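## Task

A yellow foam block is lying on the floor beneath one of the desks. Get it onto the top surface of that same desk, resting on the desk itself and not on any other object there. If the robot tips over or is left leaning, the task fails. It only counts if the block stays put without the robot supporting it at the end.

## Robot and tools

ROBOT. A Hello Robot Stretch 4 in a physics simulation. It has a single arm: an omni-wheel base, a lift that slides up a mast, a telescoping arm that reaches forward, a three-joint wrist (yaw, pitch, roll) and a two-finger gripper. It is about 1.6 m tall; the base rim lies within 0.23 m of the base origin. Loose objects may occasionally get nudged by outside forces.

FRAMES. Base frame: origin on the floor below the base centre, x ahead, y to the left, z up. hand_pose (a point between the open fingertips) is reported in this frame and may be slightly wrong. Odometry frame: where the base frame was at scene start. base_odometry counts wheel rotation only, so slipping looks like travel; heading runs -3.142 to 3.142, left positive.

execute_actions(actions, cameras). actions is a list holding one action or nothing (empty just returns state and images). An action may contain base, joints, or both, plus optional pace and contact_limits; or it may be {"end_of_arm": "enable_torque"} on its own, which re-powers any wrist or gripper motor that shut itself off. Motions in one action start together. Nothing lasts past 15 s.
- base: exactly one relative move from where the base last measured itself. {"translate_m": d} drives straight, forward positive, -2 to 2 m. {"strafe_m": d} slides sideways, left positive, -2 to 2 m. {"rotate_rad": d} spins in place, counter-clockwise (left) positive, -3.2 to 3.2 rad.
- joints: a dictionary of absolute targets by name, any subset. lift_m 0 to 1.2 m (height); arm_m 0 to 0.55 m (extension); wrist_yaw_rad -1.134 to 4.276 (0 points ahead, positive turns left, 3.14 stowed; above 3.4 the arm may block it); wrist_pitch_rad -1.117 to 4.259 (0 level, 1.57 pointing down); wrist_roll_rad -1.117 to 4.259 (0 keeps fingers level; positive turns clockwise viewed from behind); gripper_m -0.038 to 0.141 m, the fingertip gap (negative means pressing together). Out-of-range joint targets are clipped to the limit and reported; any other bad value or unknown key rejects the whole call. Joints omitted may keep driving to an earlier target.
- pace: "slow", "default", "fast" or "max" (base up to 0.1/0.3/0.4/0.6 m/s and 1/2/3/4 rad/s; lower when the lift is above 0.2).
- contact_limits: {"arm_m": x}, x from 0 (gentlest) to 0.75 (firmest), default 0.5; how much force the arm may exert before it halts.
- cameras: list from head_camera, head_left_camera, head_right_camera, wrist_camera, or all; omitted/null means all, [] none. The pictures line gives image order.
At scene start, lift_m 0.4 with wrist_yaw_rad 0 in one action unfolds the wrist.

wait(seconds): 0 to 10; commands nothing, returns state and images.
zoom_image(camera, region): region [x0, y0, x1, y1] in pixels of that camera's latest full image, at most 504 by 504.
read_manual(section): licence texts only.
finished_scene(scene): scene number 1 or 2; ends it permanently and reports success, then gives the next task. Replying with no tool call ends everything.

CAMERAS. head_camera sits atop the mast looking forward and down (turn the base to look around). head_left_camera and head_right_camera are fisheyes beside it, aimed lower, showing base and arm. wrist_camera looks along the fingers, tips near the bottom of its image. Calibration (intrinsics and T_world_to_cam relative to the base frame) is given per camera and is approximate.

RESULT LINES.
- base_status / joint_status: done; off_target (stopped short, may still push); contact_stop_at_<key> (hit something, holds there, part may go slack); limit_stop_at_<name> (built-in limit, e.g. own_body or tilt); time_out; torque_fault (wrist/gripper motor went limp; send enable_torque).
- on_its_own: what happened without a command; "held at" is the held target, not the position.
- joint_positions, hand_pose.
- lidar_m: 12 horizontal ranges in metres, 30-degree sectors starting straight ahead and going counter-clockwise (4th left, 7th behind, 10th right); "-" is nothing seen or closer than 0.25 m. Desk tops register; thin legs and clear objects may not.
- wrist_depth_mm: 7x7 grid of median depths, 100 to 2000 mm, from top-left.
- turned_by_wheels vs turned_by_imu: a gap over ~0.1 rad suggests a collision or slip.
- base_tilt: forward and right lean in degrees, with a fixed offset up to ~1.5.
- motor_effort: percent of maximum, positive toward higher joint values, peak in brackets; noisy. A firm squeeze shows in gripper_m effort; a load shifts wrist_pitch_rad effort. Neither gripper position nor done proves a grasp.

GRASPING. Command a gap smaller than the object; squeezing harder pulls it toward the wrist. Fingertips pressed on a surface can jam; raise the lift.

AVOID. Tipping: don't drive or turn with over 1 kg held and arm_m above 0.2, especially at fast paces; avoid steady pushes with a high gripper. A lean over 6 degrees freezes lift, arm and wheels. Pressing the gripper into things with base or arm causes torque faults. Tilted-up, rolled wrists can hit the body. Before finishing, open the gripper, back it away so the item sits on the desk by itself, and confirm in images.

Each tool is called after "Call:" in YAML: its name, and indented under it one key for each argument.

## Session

Call:
execute_actions:
  actions: []

Scene clock: 0.00 s.
base_odometry: x=+0.000 y=+0.000 heading=+0.000 (m, m, rad; odometry frame)
turned_by_wheels: +0.000 (rad since the last result)
turned_by_imu: +0.000 (rad since the last result)
base_tilt: forward=+0.4 right=+0.3 (deg)
lidar_m: 1.75 0.84 0.75 0.77 0.98 1.69 1.66 1.05 0.95 0.93 1.20 1.75
base_status: not commanded
joint_positions: lift_m=+0.206 arm_m=+0.003 wrist_yaw_rad=+3.136 wrist_pitch_rad=-0.008 wrist_roll_rad=+0.011 gripper_m=+0.057
joint_status: not commanded
motor_effort: lift_m=+18 arm_m=+0 wrist_yaw_rad=+1 wrist_pitch_rad=-8 wrist_roll_rad=-1 gripper_m=-2 wheel_0=+0 wheel_1=+1 wheel_2=+0 (%)
hand_pose: x=-0.1145 y=+0.0891 z=+0.3869 quat_wxyz=(+0.003, +0.004, +0.006, +1.000) (m; base frame)
wrist_depth_mm: - 142 1921 - - 1863 1808 / - 121 153 - 1983 1863 1756 / - 118 153 - 1983 1863 1756 / 107 142 207 - - 1921 1756 / 211 1336 1808 - 1921 1921 1756 / 229 1255 201 1397 193 1336 1281 / 231 931 976 111 960 854 917
pictures: head_camera, head_left_camera, head_right_camera, wrist_camera
camera_calibration (this result's frames):
wrist_camera: T_world_to_cam=[[-0.0335215, 0.998549, -0.0421481, -0.0676216], [-0.00927162, -0.0424807, -0.999054, 0.448735], [-0.999395, -0.033099, 0.0106822, 0.114042], [0, 0, 0, 1]] pos_world=[0.115867, 0.0903607, 0.444243]
Images, in order (width x height): head_camera 420x560, head_left_camera 420x672, head_right_camera 420x672, wrist_camera 616x392.

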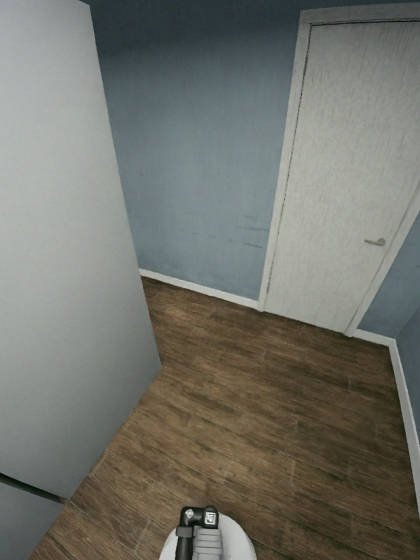

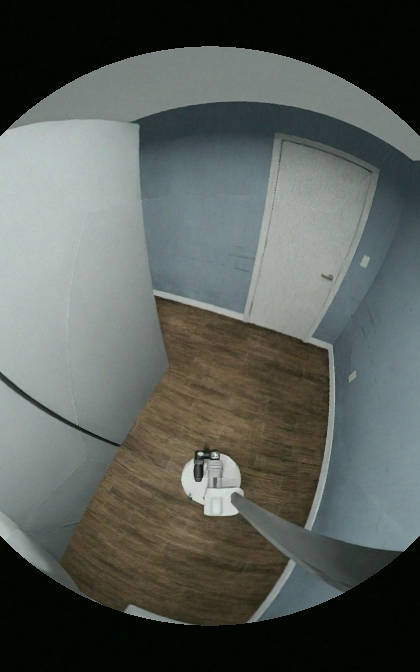

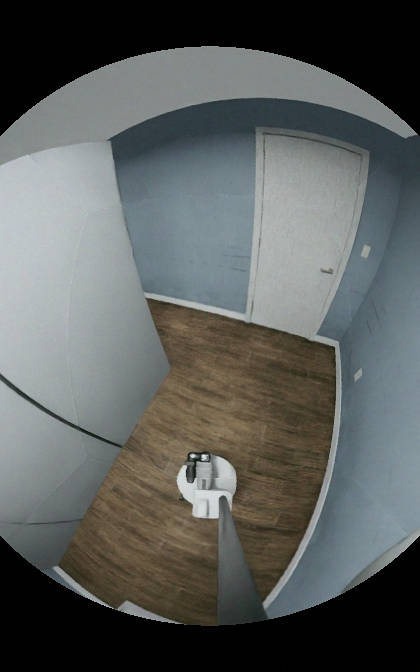

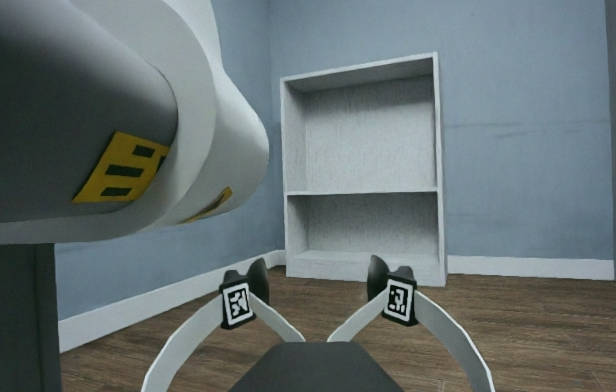

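Call:
execute_actions:
  actions:
    - {"base":{"translate_m":1.39},"pace":"max"}
  cameras: []

Call:
execute_actions:
  actions:
    - {"base":{"rotate_rad":1.2},"pace":"fast"}
  cameras: ["head_camera","head_left_camera"]

Scene clock: 4.00 s.
base_odometry: x=+1.390 y=+0.001 heading=+0.000 (m, m, rad; odometry frame)
turned_by_wheels: +0.000 (rad since the last result)
turned_by_imu: +0.004 (rad since the last result)
base_tilt: forward=+0.5 right=+0.3 (deg)
lidar_m: 0.49 0.62 1.24 0.78 0.51 0.66 2.46 1.57 1.45 0.79 0.50 0.47
base_status: done
joint_positions: lift_m=+0.206 arm_m=+0.003 wrist_yaw_rad=+3.136 wrist_pitch_rad=-0.008 wrist_roll_rad=+0.011 gripper_m=+0.057
joint_status: not commanded
motor_effort: lift_m=+18(17) arm_m=+0(0) wrist_yaw_rad=+1(1) wrist_pitch_rad=-7(8) wrist_roll_rad=+0(0) gripper_m=-3(2) wheel_0=+1(7) wheel_1=+2(11) wheel_2=+2(16) (%)
hand_pose: x=-0.1145 y=+0.0891 z=+0.3869 quat_wxyz=(+0.003, +0.004, +0.006, +1.000) (m; base frame)
wrist_depth_mm: - 142 - - - - 525 / - 121 153 - - - 539 / - 118 153 - - - 554 / 107 142 208 - - - 564 / 211 1921 - - - 1921 569 / 229 1499 200 1430 193 1255 574 / 231 946 960 111 960 854 574
pictures: none
No camera images: the call's "cameras" was empty. Leave "cameras" out to get every camera's image.

Scene clock: 5.53 s.
base_odometry: x=+1.390 y=+0.001 heading=+1.201 (m, m, rad; odometry frame)
turned_by_wheels: +1.200 (rad since the last result)
turned_by_imu: +1.200 (rad since the last result)
base_tilt: forward=+0.4 right=+0.5 (deg)
lidar_m: 1.78 0.66 0.53 1.03 2.09 1.54 1.47 0.66 0.49 0.48 0.50 0.70
base_status: done
joint_positions: lift_m=+0.206 arm_m=+0.003 wrist_yaw_rad=+3.136 wrist_pitch_rad=-0.008 wrist_roll_rad=+0.011 gripper_m=+0.057
joint_status: not commanded
motor_effort: lift_m=+17(17) arm_m=+0(0) wrist_yaw_rad=+1(1) wrist_pitch_rad=-7(7) wrist_roll_rad=-1(0) gripper_m=-2(2) wheel_0=+0(7) wheel_1=+1(9) wheel_2=+2(9) (%)
hand_pose: x=-0.1145 y=+0.0891 z=+0.3869 quat_wxyz=(+0.003, +0.004, +0.006, +1.000) (m; base frame)
wrist_depth_mm: - 142 1661 1618 1618 1618 1618 / - 121 154 1618 1618 1618 1537 / - 118 152 1661 1618 1618 1618 / 107 142 208 1576 1618 1618 1576 / 211 1118 1618 1618 1618 1576 1618 / 228 1118 201 1464 194 1366 1308 / 231 917 960 111 976 854 917
pictures: head_camera, head_left_camera
Images, in order (width x height): head_camera 420x560, head_left_camera 420x672.

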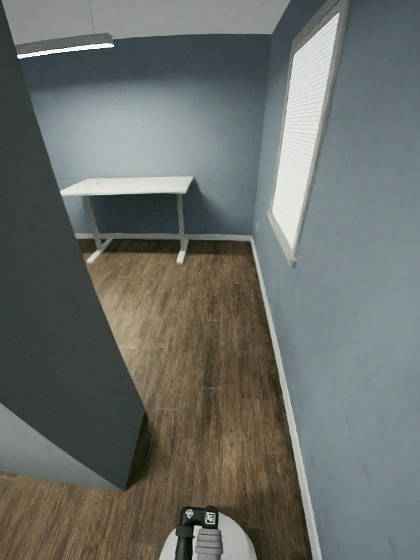

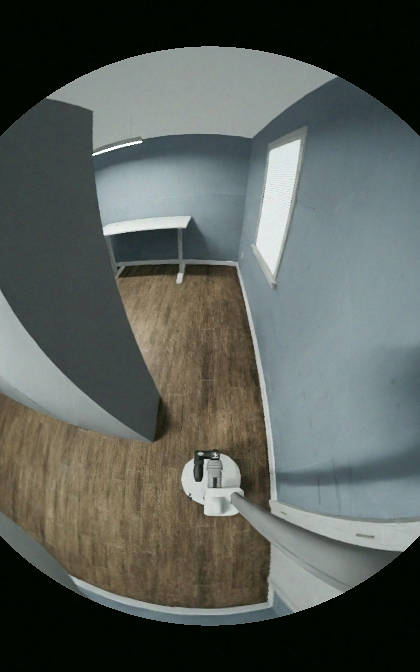

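Not under this desk; likely the other one on the left.

Call:
execute_actions:
  actions:
    - {"base":{"translate_m":1.5},"pace":"max"}
  cameras: []

Call:
execute_actions:
  actions:
    - {"base":{"rotate_rad":1.57},"joints":{"lift_m":0.4,"wrist_yaw_rad":0,"gripper_m":0.14},"pace":"fast"}

Scene clock: 9.60 s.
base_odometry: x=+1.932 y=+1.399 heading=+1.201 (m, m, rad; odometry frame)
turned_by_wheels: +0.000 (rad since the last result)
turned_by_imu: +0.004 (rad since the last result)
base_tilt: forward=+0.3 right=+0.4 (deg)
lidar_m: 1.54 1.08 1.45 2.46 1.10 0.90 1.79 0.68 0.47 0.44 0.46 0.64
base_status: done
joint_positions: lift_m=+0.206 arm_m=+0.003 wrist_yaw_rad=+3.136 wrist_pitch_rad=-0.008 wrist_roll_rad=+0.011 gripper_m=+0.057
joint_status: not commanded
motor_effort: lift_m=+18(17) arm_m=+0(0) wrist_yaw_rad=+1(1) wrist_pitch_rad=-7(8) wrist_roll_rad=-1(0) gripper_m=-1(2) wheel_0=+0(5) wheel_1=+1(10) wheel_2=+2(15) (%)
hand_pose: x=-0.1145 y=+0.0891 z=+0.3869 quat_wxyz=(+0.003, +0.004, +0.006, +1.000) (m; base frame)
wrist_depth_mm: - 142 - - - 1042 1182 / - 121 154 - - 1078 1336 / - 118 152 - - 976 1366 / 107 142 207 - - 1078 1366 / 212 1138 1863 - - 1098 1336 / 229 1160 202 1430 194 991 1098 / 229 917 960 111 976 854 891
pictures: none
No camera images: the call's "cameras" was empty. Leave "cameras" out to get every camera's image.

Scene clock: 11.97 s.
base_odometry: x=+1.932 y=+1.399 heading=+2.771 (m, m, rad; odometry frame)
turned_by_wheels: +1.570 (rad since the last result)
turned_by_imu: +1.570 (rad since the last result)
base_tilt: forward=+0.6 right=+0.4 (deg)
lidar_m: 2.46 1.10 0.89 1.87 0.71 0.47 0.43 0.46 0.63 1.57 1.08 1.42
base_status: done
joint_positions: lift_m=+0.400 arm_m=+0.003 wrist_yaw_rad=+0.000 wrist_pitch_rad=-0.008 wrist_roll_rad=+0.011 gripper_m=+0.140
joint_status: all done
motor_effort: lift_m=+20(24) arm_m=+0(0) wrist_yaw_rad=+0(4) wrist_pitch_rad=-8(7) wrist_roll_rad=+0(1) gripper_m=-2(5) wheel_0=-3(10) wheel_1=-2(11) wheel_2=+0(8) (%)
hand_pose: x=+0.4620 y=-0.0873 z=+0.5804 quat_wxyz=(+1.000, +0.006, -0.004, +0.000) (m; base frame)
wrist_depth_mm: 1281 - - - - - - / 1229 - - - - - - / 1205 - - - - - - / 1205 - - - - - - / 1182 - - - - - - / 1205 1708 1756 1983 1708 1618 1863 / 1205 1308 1397 111 1397 1308 1281
pictures: head_camera, head_left_camera, head_right_camera, wrist_camera
camera_calibration (this result's frames):
wrist_camera: T_world_to_cam=[[0.0395914, -0.998327, -0.0421485, -0.0721501], [0.00901091, 0.0425366, -0.999054, 0.638851], [0.999175, 0.0391741, 0.0106799, -0.234723], [0, 0, 0, 1]] pos_world=[0.231629, -0.0900089, 0.637713]
Images, in order (width x height): head_camera 420x560, head_left_camera 420x672, head_right_camera 420x672, wrist_camera 616x392.

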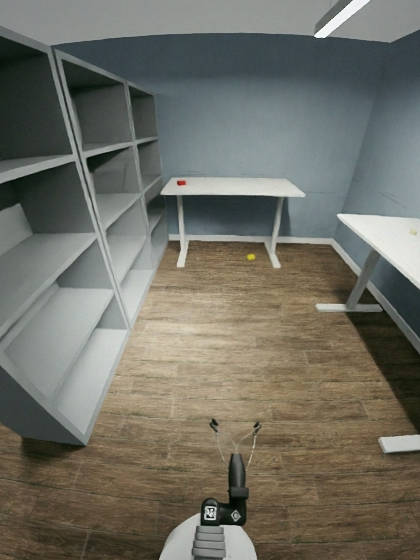

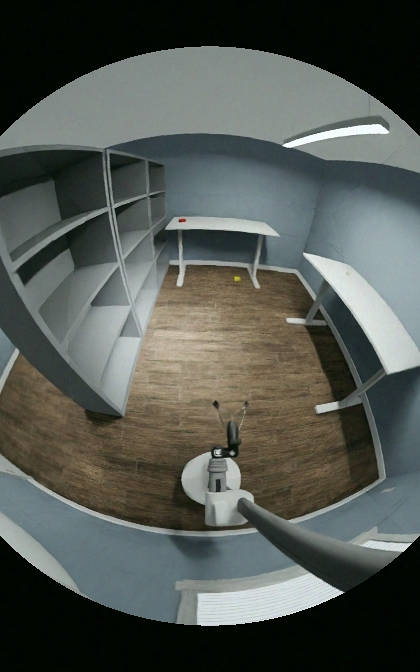

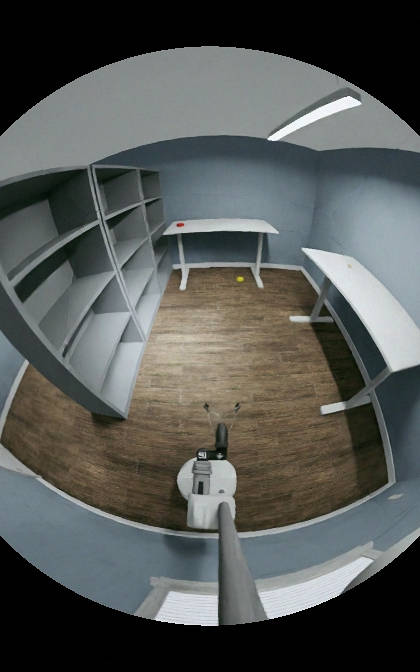

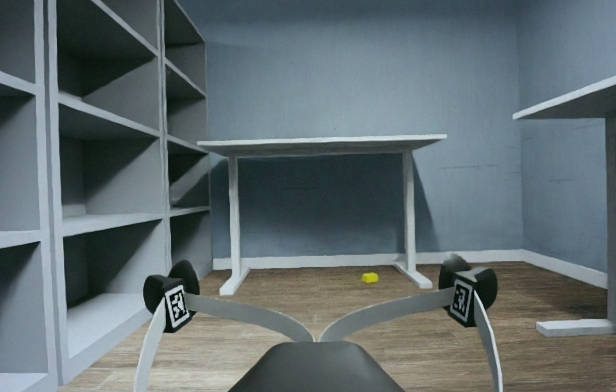

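Call:
execute_actions:
  actions:
    - {"base":{"rotate_rad":-0.125},"joints":{"lift_m":0.33},"pace":"fast"}
  cameras: []

Call:
execute_actions:
  actions:
    - {"base":{"translate_m":2.0},"joints":{"arm_m":0.5,"wrist_pitch_rad":1.57},"pace":"max"}
  cameras: ["wrist_camera","head_right_camera"]

Scene clock: 13.13 s.
base_odometry: x=+1.932 y=+1.399 heading=+2.646 (m, m, rad; odometry frame)
turned_by_wheels: -0.125 (rad since the last result)
turned_by_imu: -0.125 (rad since the last result)
base_tilt: forward=+0.5 right=+0.3 (deg)
lidar_m: 2.47 1.29 0.89 1.22 0.83 0.52 0.46 0.44 0.56 1.29 1.08 1.28
base_status: done
joint_positions: lift_m=+0.330 arm_m=+0.003 wrist_yaw_rad=+0.000 wrist_pitch_rad=-0.008 wrist_roll_rad=+0.011 gripper_m=+0.140
joint_status: all done
motor_effort: lift_m=+15(18) arm_m=+0(0) wrist_yaw_rad=+0(1) wrist_pitch_rad=-8(6) wrist_roll_rad=-1(1) gripper_m=+1(1) wheel_0=+1(5) wheel_1=+2(9) wheel_2=-1(7) (%)
hand_pose: x=+0.4620 y=-0.0874 z=+0.5108 quat_wxyz=(+1.000, +0.006, -0.004, +0.000) (m; base frame)
wrist_depth_mm: 1983 - - - - - - / 1983 - - - - - 1336 / 1983 - - - - - 1983 / 1983 - - - - - 1921 / - - - - - - 1983 / 1661 1661 1537 1808 1499 1430 1661 / 1255 1138 1229 111 1229 1160 1138
pictures: none
No camera images: the call's "cameras" was empty. Leave "cameras" out to get every camera's image.

Scene clock: 18.27 s.
base_odometry: x=+0.173 y=+2.350 heading=+2.646 (m, m, rad; odometry frame)
turned_by_wheels: +0.000 (rad since the last result)
turned_by_imu: +0.005 (rad since the last result)
base_tilt: forward=+0.5 right=+0.4 (deg)
lidar_m: 0.48 0.48 0.62 1.01 1.04 1.31 2.46 1.23 0.79 0.73 1.55 0.55
base_status: done
joint_positions: lift_m=+0.330 arm_m=+0.499 wrist_yaw_rad=+0.000 wrist_pitch_rad=+1.570 wrist_roll_rad=+0.011 gripper_m=+0.140
joint_status: all done
motor_effort: lift_m=+16(17) arm_m=+8(10) wrist_yaw_rad=+0(2) wrist_pitch_rad=+0(5) wrist_roll_rad=+0(1) gripper_m=+0(0) wheel_0=+1(17) wheel_1=+2(10) wheel_2=+3(14) (%)
hand_pose: x=+0.6698 y=-0.0874 z=+0.2198 quat_wxyz=(+0.707, +0.004, +0.707, -0.004) (m; base frame)
wrist_depth_mm: 452 445 442 442 439 433 399 / 452 452 445 442 439 436 399 / 455 455 449 399 442 439 413 / 459 452 449 445 439 439 436 / 459 452 455 449 449 442 436 / 462 459 452 449 445 442 439 / 462 455 459 111 449 445 442
pictures: head_right_camera, wrist_camera
camera_calibration (this result's frames):
wrist_camera: T_world_to_cam=[[-0.0422276, -0.998347, -0.0389766, -0.041558], [-0.999102, 0.0423277, -0.00174558, 0.732787], [0.00339249, 0.0388679, -0.999239, 0.450448], [0, 0, 0, 1]] pos_world=[0.728846, -0.0900145, 0.449764]
Images, in order (width x height): head_right_camera 420x672, wrist_camera 616x392.

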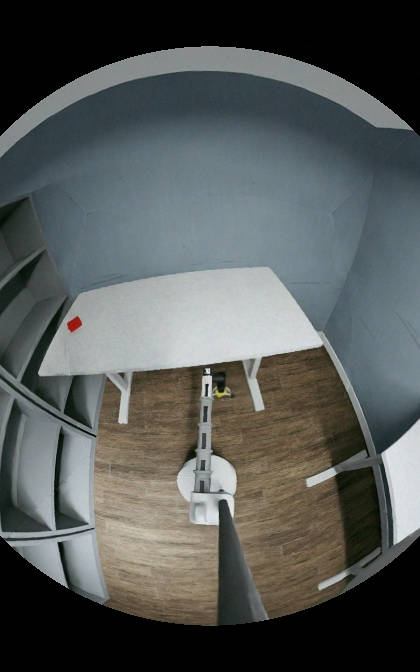

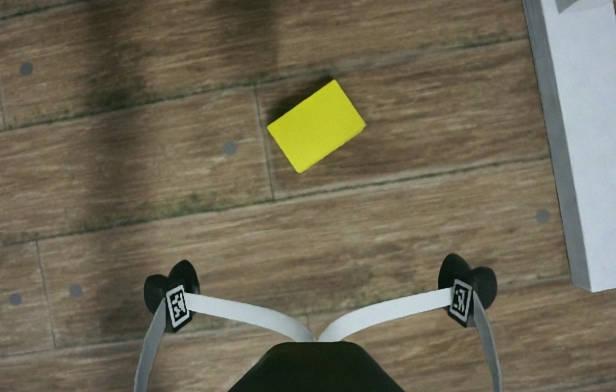

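Call:
execute_actions:
  actions:
    - {"base":{"translate_m":0.09},"joints":{"lift_m":0.2,"arm_m":0.545,"wrist_roll_rad":1.0}}
  cameras: ["wrist_camera"]

Scene clock: 19.97 s.
base_odometry: x=+0.093 y=+2.393 heading=+2.647 (m, m, rad; odometry frame)
turned_by_wheels: +0.000 (rad since the last result)
turned_by_imu: +0.001 (rad since the last result)
base_tilt: forward=+0.5 right=+0.4 (deg)
lidar_m: 0.38 0.39 0.51 1.04 1.05 1.33 2.54 1.21 0.79 0.73 0.69 0.44
base_status: done
joint_positions: lift_m=+0.200 arm_m=+0.544 wrist_yaw_rad=+0.000 wrist_pitch_rad=+1.570 wrist_roll_rad=+1.000 gripper_m=+0.140
joint_status: all done
motor_effort: lift_m=+15(14) arm_m=+8(8) wrist_yaw_rad=+0(1) wrist_pitch_rad=+1(1) wrist_roll_rad=+1(3) gripper_m=-1(0) wheel_0=+1(10) wheel_1=+2(6) wheel_2=+1(8) (%)
hand_pose: x=+0.7147 y=-0.0874 z=+0.0899 quat_wxyz=(+0.621, +0.339, +0.620, -0.339) (m; base frame)
wrist_depth_mm: 317 315 314 314 310 312 307 / 319 317 317 314 312 310 309 / 320 319 315 314 314 312 310 / 319 317 315 315 315 310 310 / 320 319 319 271 315 312 312 / 322 319 317 272 314 312 314 / 322 320 322 111 315 315 314
pictures: wrist_camera
camera_calibration (this result's frames):
wrist_camera: T_world_to_cam=[[-0.856951, -0.513879, -0.0395397, 0.579995], [-0.514239, 0.857646, -0.00123759, 0.502106], [0.0345471, 0.0192723, -0.999217, 0.296528], [0, 0, 0, 1]] pos_world=[0.744985, -0.138297, 0.31985]
Images, in order (width x height): wrist_camera 616x392.

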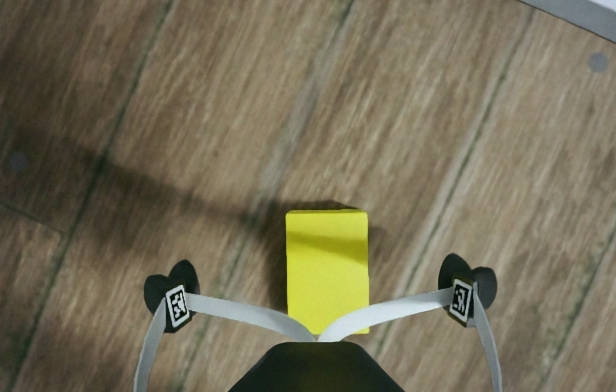

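Call:
execute_actions:
  actions:
    - {"joints":{"lift_m":0.143,"gripper_m":0.1}}
  cameras: []

Call:
execute_actions:
  actions:
    - {"joints":{"gripper_m":0.02}}
  cameras: []

Call:
execute_actions:
  actions:
    - {"base":{"translate_m":-0.1},"joints":{"lift_m":0.5,"arm_m":0.15}}
  cameras: ["wrist_camera","head_right_camera"]

Scene clock: 21.53 s.
base_odometry: x=+0.093 y=+2.393 heading=+2.647 (m, m, rad; odometry frame)
turned_by_wheels: +0.000 (rad since the last result)
turned_by_imu: +0.000 (rad since the last result)
base_tilt: forward=+0.6 right=+0.4 (deg)
lidar_m: 0.39 0.40 0.50 1.04 1.05 1.33 2.55 1.23 0.77 0.72 0.70 0.45
base_status: not commanded
joint_positions: lift_m=+0.143 arm_m=+0.544 wrist_yaw_rad=+0.000 wrist_pitch_rad=+1.570 wrist_roll_rad=+1.000 gripper_m=+0.100
joint_status: all done
motor_effort: lift_m=+15(16) arm_m=+8(8) wrist_yaw_rad=+1(0) wrist_pitch_rad=-1(0) wrist_roll_rad=+0(0) gripper_m=-2(1) wheel_0=+1(1) wheel_1=+2(2) wheel_2=+1(1) (%)
hand_pose: x=+0.7147 y=-0.0874 z=+0.0329 quat_wxyz=(+0.621, +0.339, +0.620, -0.339) (m; base frame)
wrist_depth_mm: 260 259 257 256 255 253 252 / 260 259 258 257 255 254 253 / 262 259 259 257 256 253 255 / 262 259 260 258 256 255 255 / 263 260 258 214 256 257 255 / 263 260 200 214 213 257 256 / 263 263 262 111 258 257 256
pictures: none
No camera images: the call's "cameras" was empty. Leave "cameras" out to get every camera's image.

Scene clock: 23.17 s.
base_odometry: x=+0.093 y=+2.393 heading=+2.647 (m, m, rad; odometry frame)
turned_by_wheels: +0.000 (rad since the last result)
turned_by_imu: +0.000 (rad since the last result)
base_tilt: forward=+0.5 right=+0.4 (deg)
lidar_m: 0.40 0.40 0.52 1.04 1.05 1.33 2.55 1.20 0.77 0.74 0.69 0.46
base_status: not commanded
joint_positions: lift_m=+0.143 arm_m=+0.544 wrist_yaw_rad=+0.000 wrist_pitch_rad=+1.570 wrist_roll_rad=+1.000 gripper_m=+0.020
joint_status: all done
motor_effort: lift_m=+15(15) arm_m=+8(8) wrist_yaw_rad=+1(0) wrist_pitch_rad=-1(0) wrist_roll_rad=+1(1) gripper_m=-17(20) wheel_0=+1(1) wheel_1=+2(2) wheel_2=+1(1) (%)
hand_pose: x=+0.7147 y=-0.0874 z=+0.0329 quat_wxyz=(+0.621, +0.339, +0.620, -0.339) (m; base frame)
wrist_depth_mm: 260 258 258 256 254 254 253 / 260 259 257 257 255 255 253 / 260 259 259 258 256 255 253 / 260 260 260 257 257 256 254 / 263 260 262 201 257 257 255 / 262 262 190 202 195 257 255 / 264 262 262 111 259 257 257
pictures: none
No camera images: the call's "cameras" was empty. Leave "cameras" out to get every camera's image.

Scene clock: 25.63 s.
base_odometry: x=+0.181 y=+2.345 heading=+2.646 (m, m, rad; odometry frame)
turned_by_wheels: +0.000 (rad since the last result)
turned_by_imu: +0.000 (rad since the last result)
base_tilt: forward=+0.5 right=+0.4 (deg)
lidar_m: 0.49 0.50 0.63 1.02 1.05 1.32 2.45 1.24 0.82 0.73 1.53 0.56
base_status: done
joint_positions: lift_m=+0.500 arm_m=+0.151 wrist_yaw_rad=+0.000 wrist_pitch_rad=+1.570 wrist_roll_rad=+1.000 gripper_m=+0.020
joint_status: all done
motor_effort: lift_m=+20(22) arm_m=-8(9) wrist_yaw_rad=+1(0) wrist_pitch_rad=+0(0) wrist_roll_rad=+0(1) gripper_m=-17(17) wheel_0=-2(6) wheel_1=-3(12) wheel_2=+0(10) (%)
hand_pose: x=+0.3225 y=-0.0874 z=+0.3895 quat_wxyz=(+0.621, +0.339, +0.620, -0.339) (m; base frame)
wrist_depth_mm: 627 621 621 615 615 609 603 / 621 621 621 621 615 609 615 / 627 627 621 621 615 615 609 / 627 627 621 615 621 615 609 / 627 634 627 201 574 609 615 / 627 627 190 202 193 402 404 / 640 634 621 111 404 402 402
pictures: head_right_camera, wrist_camera
camera_calibration (this result's frames):
wrist_camera: T_world_to_cam=[[-0.857213, -0.513446, -0.0394781, 0.255772], [-0.513806, 0.857906, -0.00120044, 0.300619], [0.0344849, 0.019255, -0.99922, 0.609427], [0, 0, 0, 1]] pos_world=[0.352695, -0.138312, 0.61941]
Images, in order (width x height): head_right_camera 420x672, wrist_camera 616x392.

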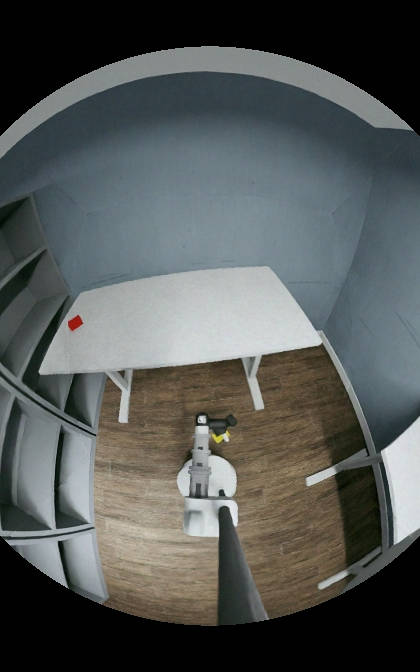

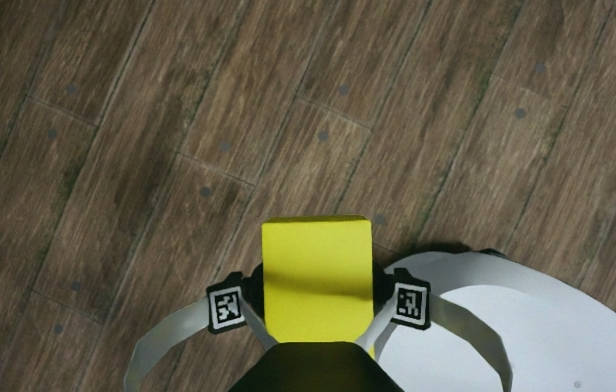

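Call:
execute_actions:
  actions:
    - {"joints":{"lift_m":1.14},"pace":"fast"}
  cameras: []

Scene clock: 28.40 s.
base_odometry: x=+0.181 y=+2.345 heading=+2.646 (m, m, rad; odometry frame)
turned_by_wheels: +0.000 (rad since the last result)
turned_by_imu: +0.001 (rad since the last result)
base_tilt: forward=+0.5 right=+0.3 (deg)
lidar_m: 0.50 0.51 0.64 1.02 1.04 1.31 2.46 1.24 0.79 0.73 1.55 0.56
base_status: not commanded
joint_positions: lift_m=+1.140 arm_m=+0.151 wrist_yaw_rad=+0.000 wrist_pitch_rad=+1.570 wrist_roll_rad=+1.000 gripper_m=+0.020
joint_status: all done
motor_effort: lift_m=+20(23) arm_m=-8(8) wrist_yaw_rad=+1(1) wrist_pitch_rad=-1(1) wrist_roll_rad=+0(0) gripper_m=-16(21) wheel_0=-2(2) wheel_1=-3(3) wheel_2=+0(0) (%)
hand_pose: x=+0.3225 y=-0.0874 z=+1.0295 quat_wxyz=(+0.621, +0.339, +0.620, -0.339) (m; base frame)
wrist_depth_mm: 307 306 1281 1281 1255 1255 1255 / 309 322 1281 1281 1255 1255 1281 / 309 1281 1255 1281 1281 1308 1255 / 310 1308 1281 1308 1281 1281 1281 / 312 1308 1308 201 1078 1255 1281 / 809 1336 190 201 194 831 1281 / 1281 1308 1308 111 1182 1281 1255
pictures: none
No camera images: the call's "cameras" was empty. Leave "cameras" out to get every camera's image.

Call:
execute_actions:
  actions:
    - {"joints":{"arm_m":0.54},"pace":"fast"}
  cameras: []

Call:
execute_actions:
  actions:
    - {"joints":{"lift_m":1.094}}
  cameras: ["wrist_camera"]

Scene clock: 30.43 s.
base_odometry: x=+0.181 y=+2.345 heading=+2.646 (m, m, rad; odometry frame)
turned_by_wheels: +0.000 (rad since the last result)
turned_by_imu: +0.001 (rad since the last result)
base_tilt: forward=+0.5 right=+0.4 (deg)
lidar_m: 0.49 0.50 0.62 1.03 1.04 1.32 2.45 1.24 0.79 0.73 1.54 0.56
base_status: not commanded
joint_positions: lift_m=+1.140 arm_m=+0.539 wrist_yaw_rad=+0.000 wrist_pitch_rad=+1.570 wrist_roll_rad=+1.000 gripper_m=+0.020
joint_status: all done
motor_effort: lift_m=+20(20) arm_m=+8(7) wrist_yaw_rad=+0(0) wrist_pitch_rad=+0(1) wrist_roll_rad=+0(0) gripper_m=-17(20) wheel_0=-2(2) wheel_1=-3(3) wheel_2=+0(0) (%)
hand_pose: x=+0.7099 y=-0.0874 z=+1.0295 quat_wxyz=(+0.621, +0.339, +0.620, -0.339) (m; base frame)
wrist_depth_mm: 307 306 303 301 303 300 298 / 306 306 306 303 303 298 298 / 309 307 306 304 303 300 300 / 309 309 307 304 303 303 301 / 312 309 307 202 304 303 1281 / 312 310 190 202 194 304 1281 / 312 309 309 111 306 304 1042
pictures: none
No camera images: the call's "cameras" was empty. Leave "cameras" out to get every camera's image.

Scene clock: 31.50 s.
base_odometry: x=+0.181 y=+2.345 heading=+2.646 (m, m, rad; odometry frame)
turned_by_wheels: +0.000 (rad since the last result)
turned_by_imu: +0.000 (rad since the last result)
base_tilt: forward=+0.5 right=+0.5 (deg)
lidar_m: 0.49 0.51 0.61 1.02 1.02 1.30 2.44 1.25 0.81 0.73 1.53 0.58
base_status: not commanded
joint_positions: lift_m=+1.094 arm_m=+0.539 wrist_yaw_rad=+0.000 wrist_pitch_rad=+1.570 wrist_roll_rad=+1.000 gripper_m=+0.020
joint_status: all done
motor_effort: lift_m=+15(18) arm_m=+8(8) wrist_yaw_rad=+0(0) wrist_pitch_rad=+0(1) wrist_roll_rad=+0(0) gripper_m=-17(15) wheel_0=-2(2) wheel_1=-3(3) wheel_2=+0(0) (%)
hand_pose: x=+0.7098 y=-0.0874 z=+0.9839 quat_wxyz=(+0.621, +0.339, +0.620, -0.339) (m; base frame)
wrist_depth_mm: 260 259 258 256 255 254 254 / 262 260 258 257 256 255 255 / 263 262 260 259 258 256 254 / 263 262 260 258 257 257 256 / 264 262 260 202 258 257 256 / 265 264 190 202 193 257 621 / 265 263 262 111 260 258 991
pictures: wrist_camera
camera_calibration (this result's frames):
wrist_camera: T_world_to_cam=[[-0.856988, -0.5138, -0.0397736, 0.611396], [-0.514159, 0.857694, -0.00137764, 0.500772], [0.0348214, 0.0192693, -0.999208, 1.18978], [0, 0, 0, 1]] pos_world=[0.740005, -0.1383, 1.21384]
Images, in order (width x height): wrist_camera 616x392.

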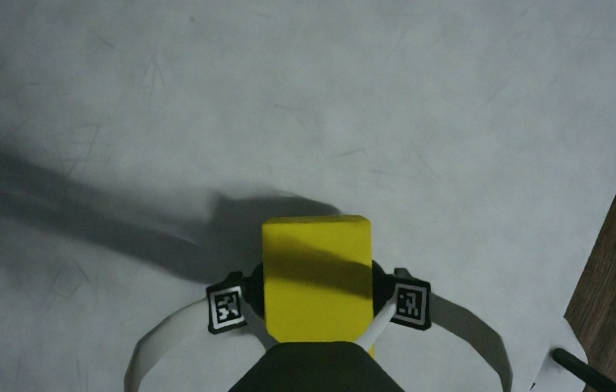

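Call:
execute_actions:
  actions:
    - {"joints":{"gripper_m":0.1}}
  cameras: []

Call:
execute_actions:
  actions:
    - {"joints":{"lift_m":1.16},"pace":"fast"}
  cameras: ["wrist_camera"]

Scene clock: 33.20 s.
base_odometry: x=+0.181 y=+2.345 heading=+2.646 (m, m, rad; odometry frame)
turned_by_wheels: +0.000 (rad since the last result)
turned_by_imu: +0.000 (rad since the last result)
base_tilt: forward=+0.5 right=+0.2 (deg)
lidar_m: 0.49 0.50 0.65 1.02 1.05 1.30 2.43 1.25 0.80 0.73 1.54 0.60
base_status: not commanded
joint_positions: lift_m=+1.094 arm_m=+0.539 wrist_yaw_rad=+0.000 wrist_pitch_rad=+1.570 wrist_roll_rad=+1.000 gripper_m=+0.100
joint_status: all done
motor_effort: lift_m=+15(15) arm_m=+8(8) wrist_yaw_rad=+0(0) wrist_pitch_rad=+1(0) wrist_roll_rad=+0(0) gripper_m=+1(16) wheel_0=-2(2) wheel_1=-3(3) wheel_2=+0(0) (%)
hand_pose: x=+0.7098 y=-0.0874 z=+0.9839 quat_wxyz=(+0.621, +0.339, +0.620, -0.339) (m; base frame)
wrist_depth_mm: 260 259 258 257 256 255 253 / 260 259 258 257 256 255 255 / 262 260 259 258 257 256 255 / 263 260 260 259 257 257 256 / 264 262 260 214 258 258 256 / 265 262 201 215 214 258 627 / 264 265 263 111 260 258 1008
pictures: none
No camera images: the call's "cameras" was empty. Leave "cameras" out to get every camera's image.

Scene clock: 34.20 s.
base_odometry: x=+0.181 y=+2.345 heading=+2.646 (m, m, rad; odometry frame)
turned_by_wheels: +0.000 (rad since the last result)
turned_by_imu: +0.000 (rad since the last result)
base_tilt: forward=+0.4 right=+0.4 (deg)
lidar_m: 0.49 0.51 0.61 1.02 1.04 1.32 2.48 1.24 0.79 0.73 1.54 0.56
base_status: not commanded
joint_positions: lift_m=+1.160 arm_m=+0.539 wrist_yaw_rad=+0.000 wrist_pitch_rad=+1.570 wrist_roll_rad=+1.000 gripper_m=+0.100
joint_status: all done
motor_effort: lift_m=+19(20) arm_m=+8(8) wrist_yaw_rad=+0(0) wrist_pitch_rad=+0(1) wrist_roll_rad=+0(0) gripper_m=-1(2) wheel_0=-2(2) wheel_1=-3(3) wheel_2=+0(0) (%)
hand_pose: x=+0.7098 y=-0.0874 z=+1.0496 quat_wxyz=(+0.621, +0.339, +0.620, -0.339) (m; base frame)
wrist_depth_mm: 327 325 325 324 320 320 319 / 327 327 327 322 324 319 319 / 329 327 329 325 324 322 320 / 329 329 329 325 324 322 1281 / 330 330 329 281 327 322 1281 / 330 332 200 282 324 324 1308 / 332 332 329 111 327 325 1060
pictures: wrist_camera
camera_calibration (this result's frames):
wrist_camera: T_world_to_cam=[[-0.857018, -0.513753, -0.0397332, 0.613976], [-0.514112, 0.857722, -0.00135344, 0.500798], [0.0347754, 0.0192674, -0.999209, 1.25539], [0, 0, 0, 1]] pos_world=[0.739998, -0.138301, 1.27947]
Images, in order (width x height): wrist_camera 616x392.

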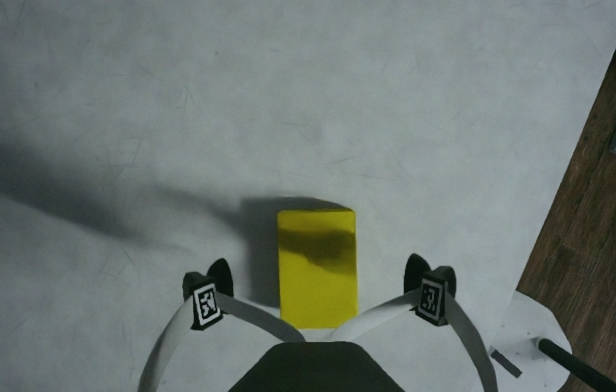

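Call:
finished_scene:
  scene: 2

The scene is finished: the task was done.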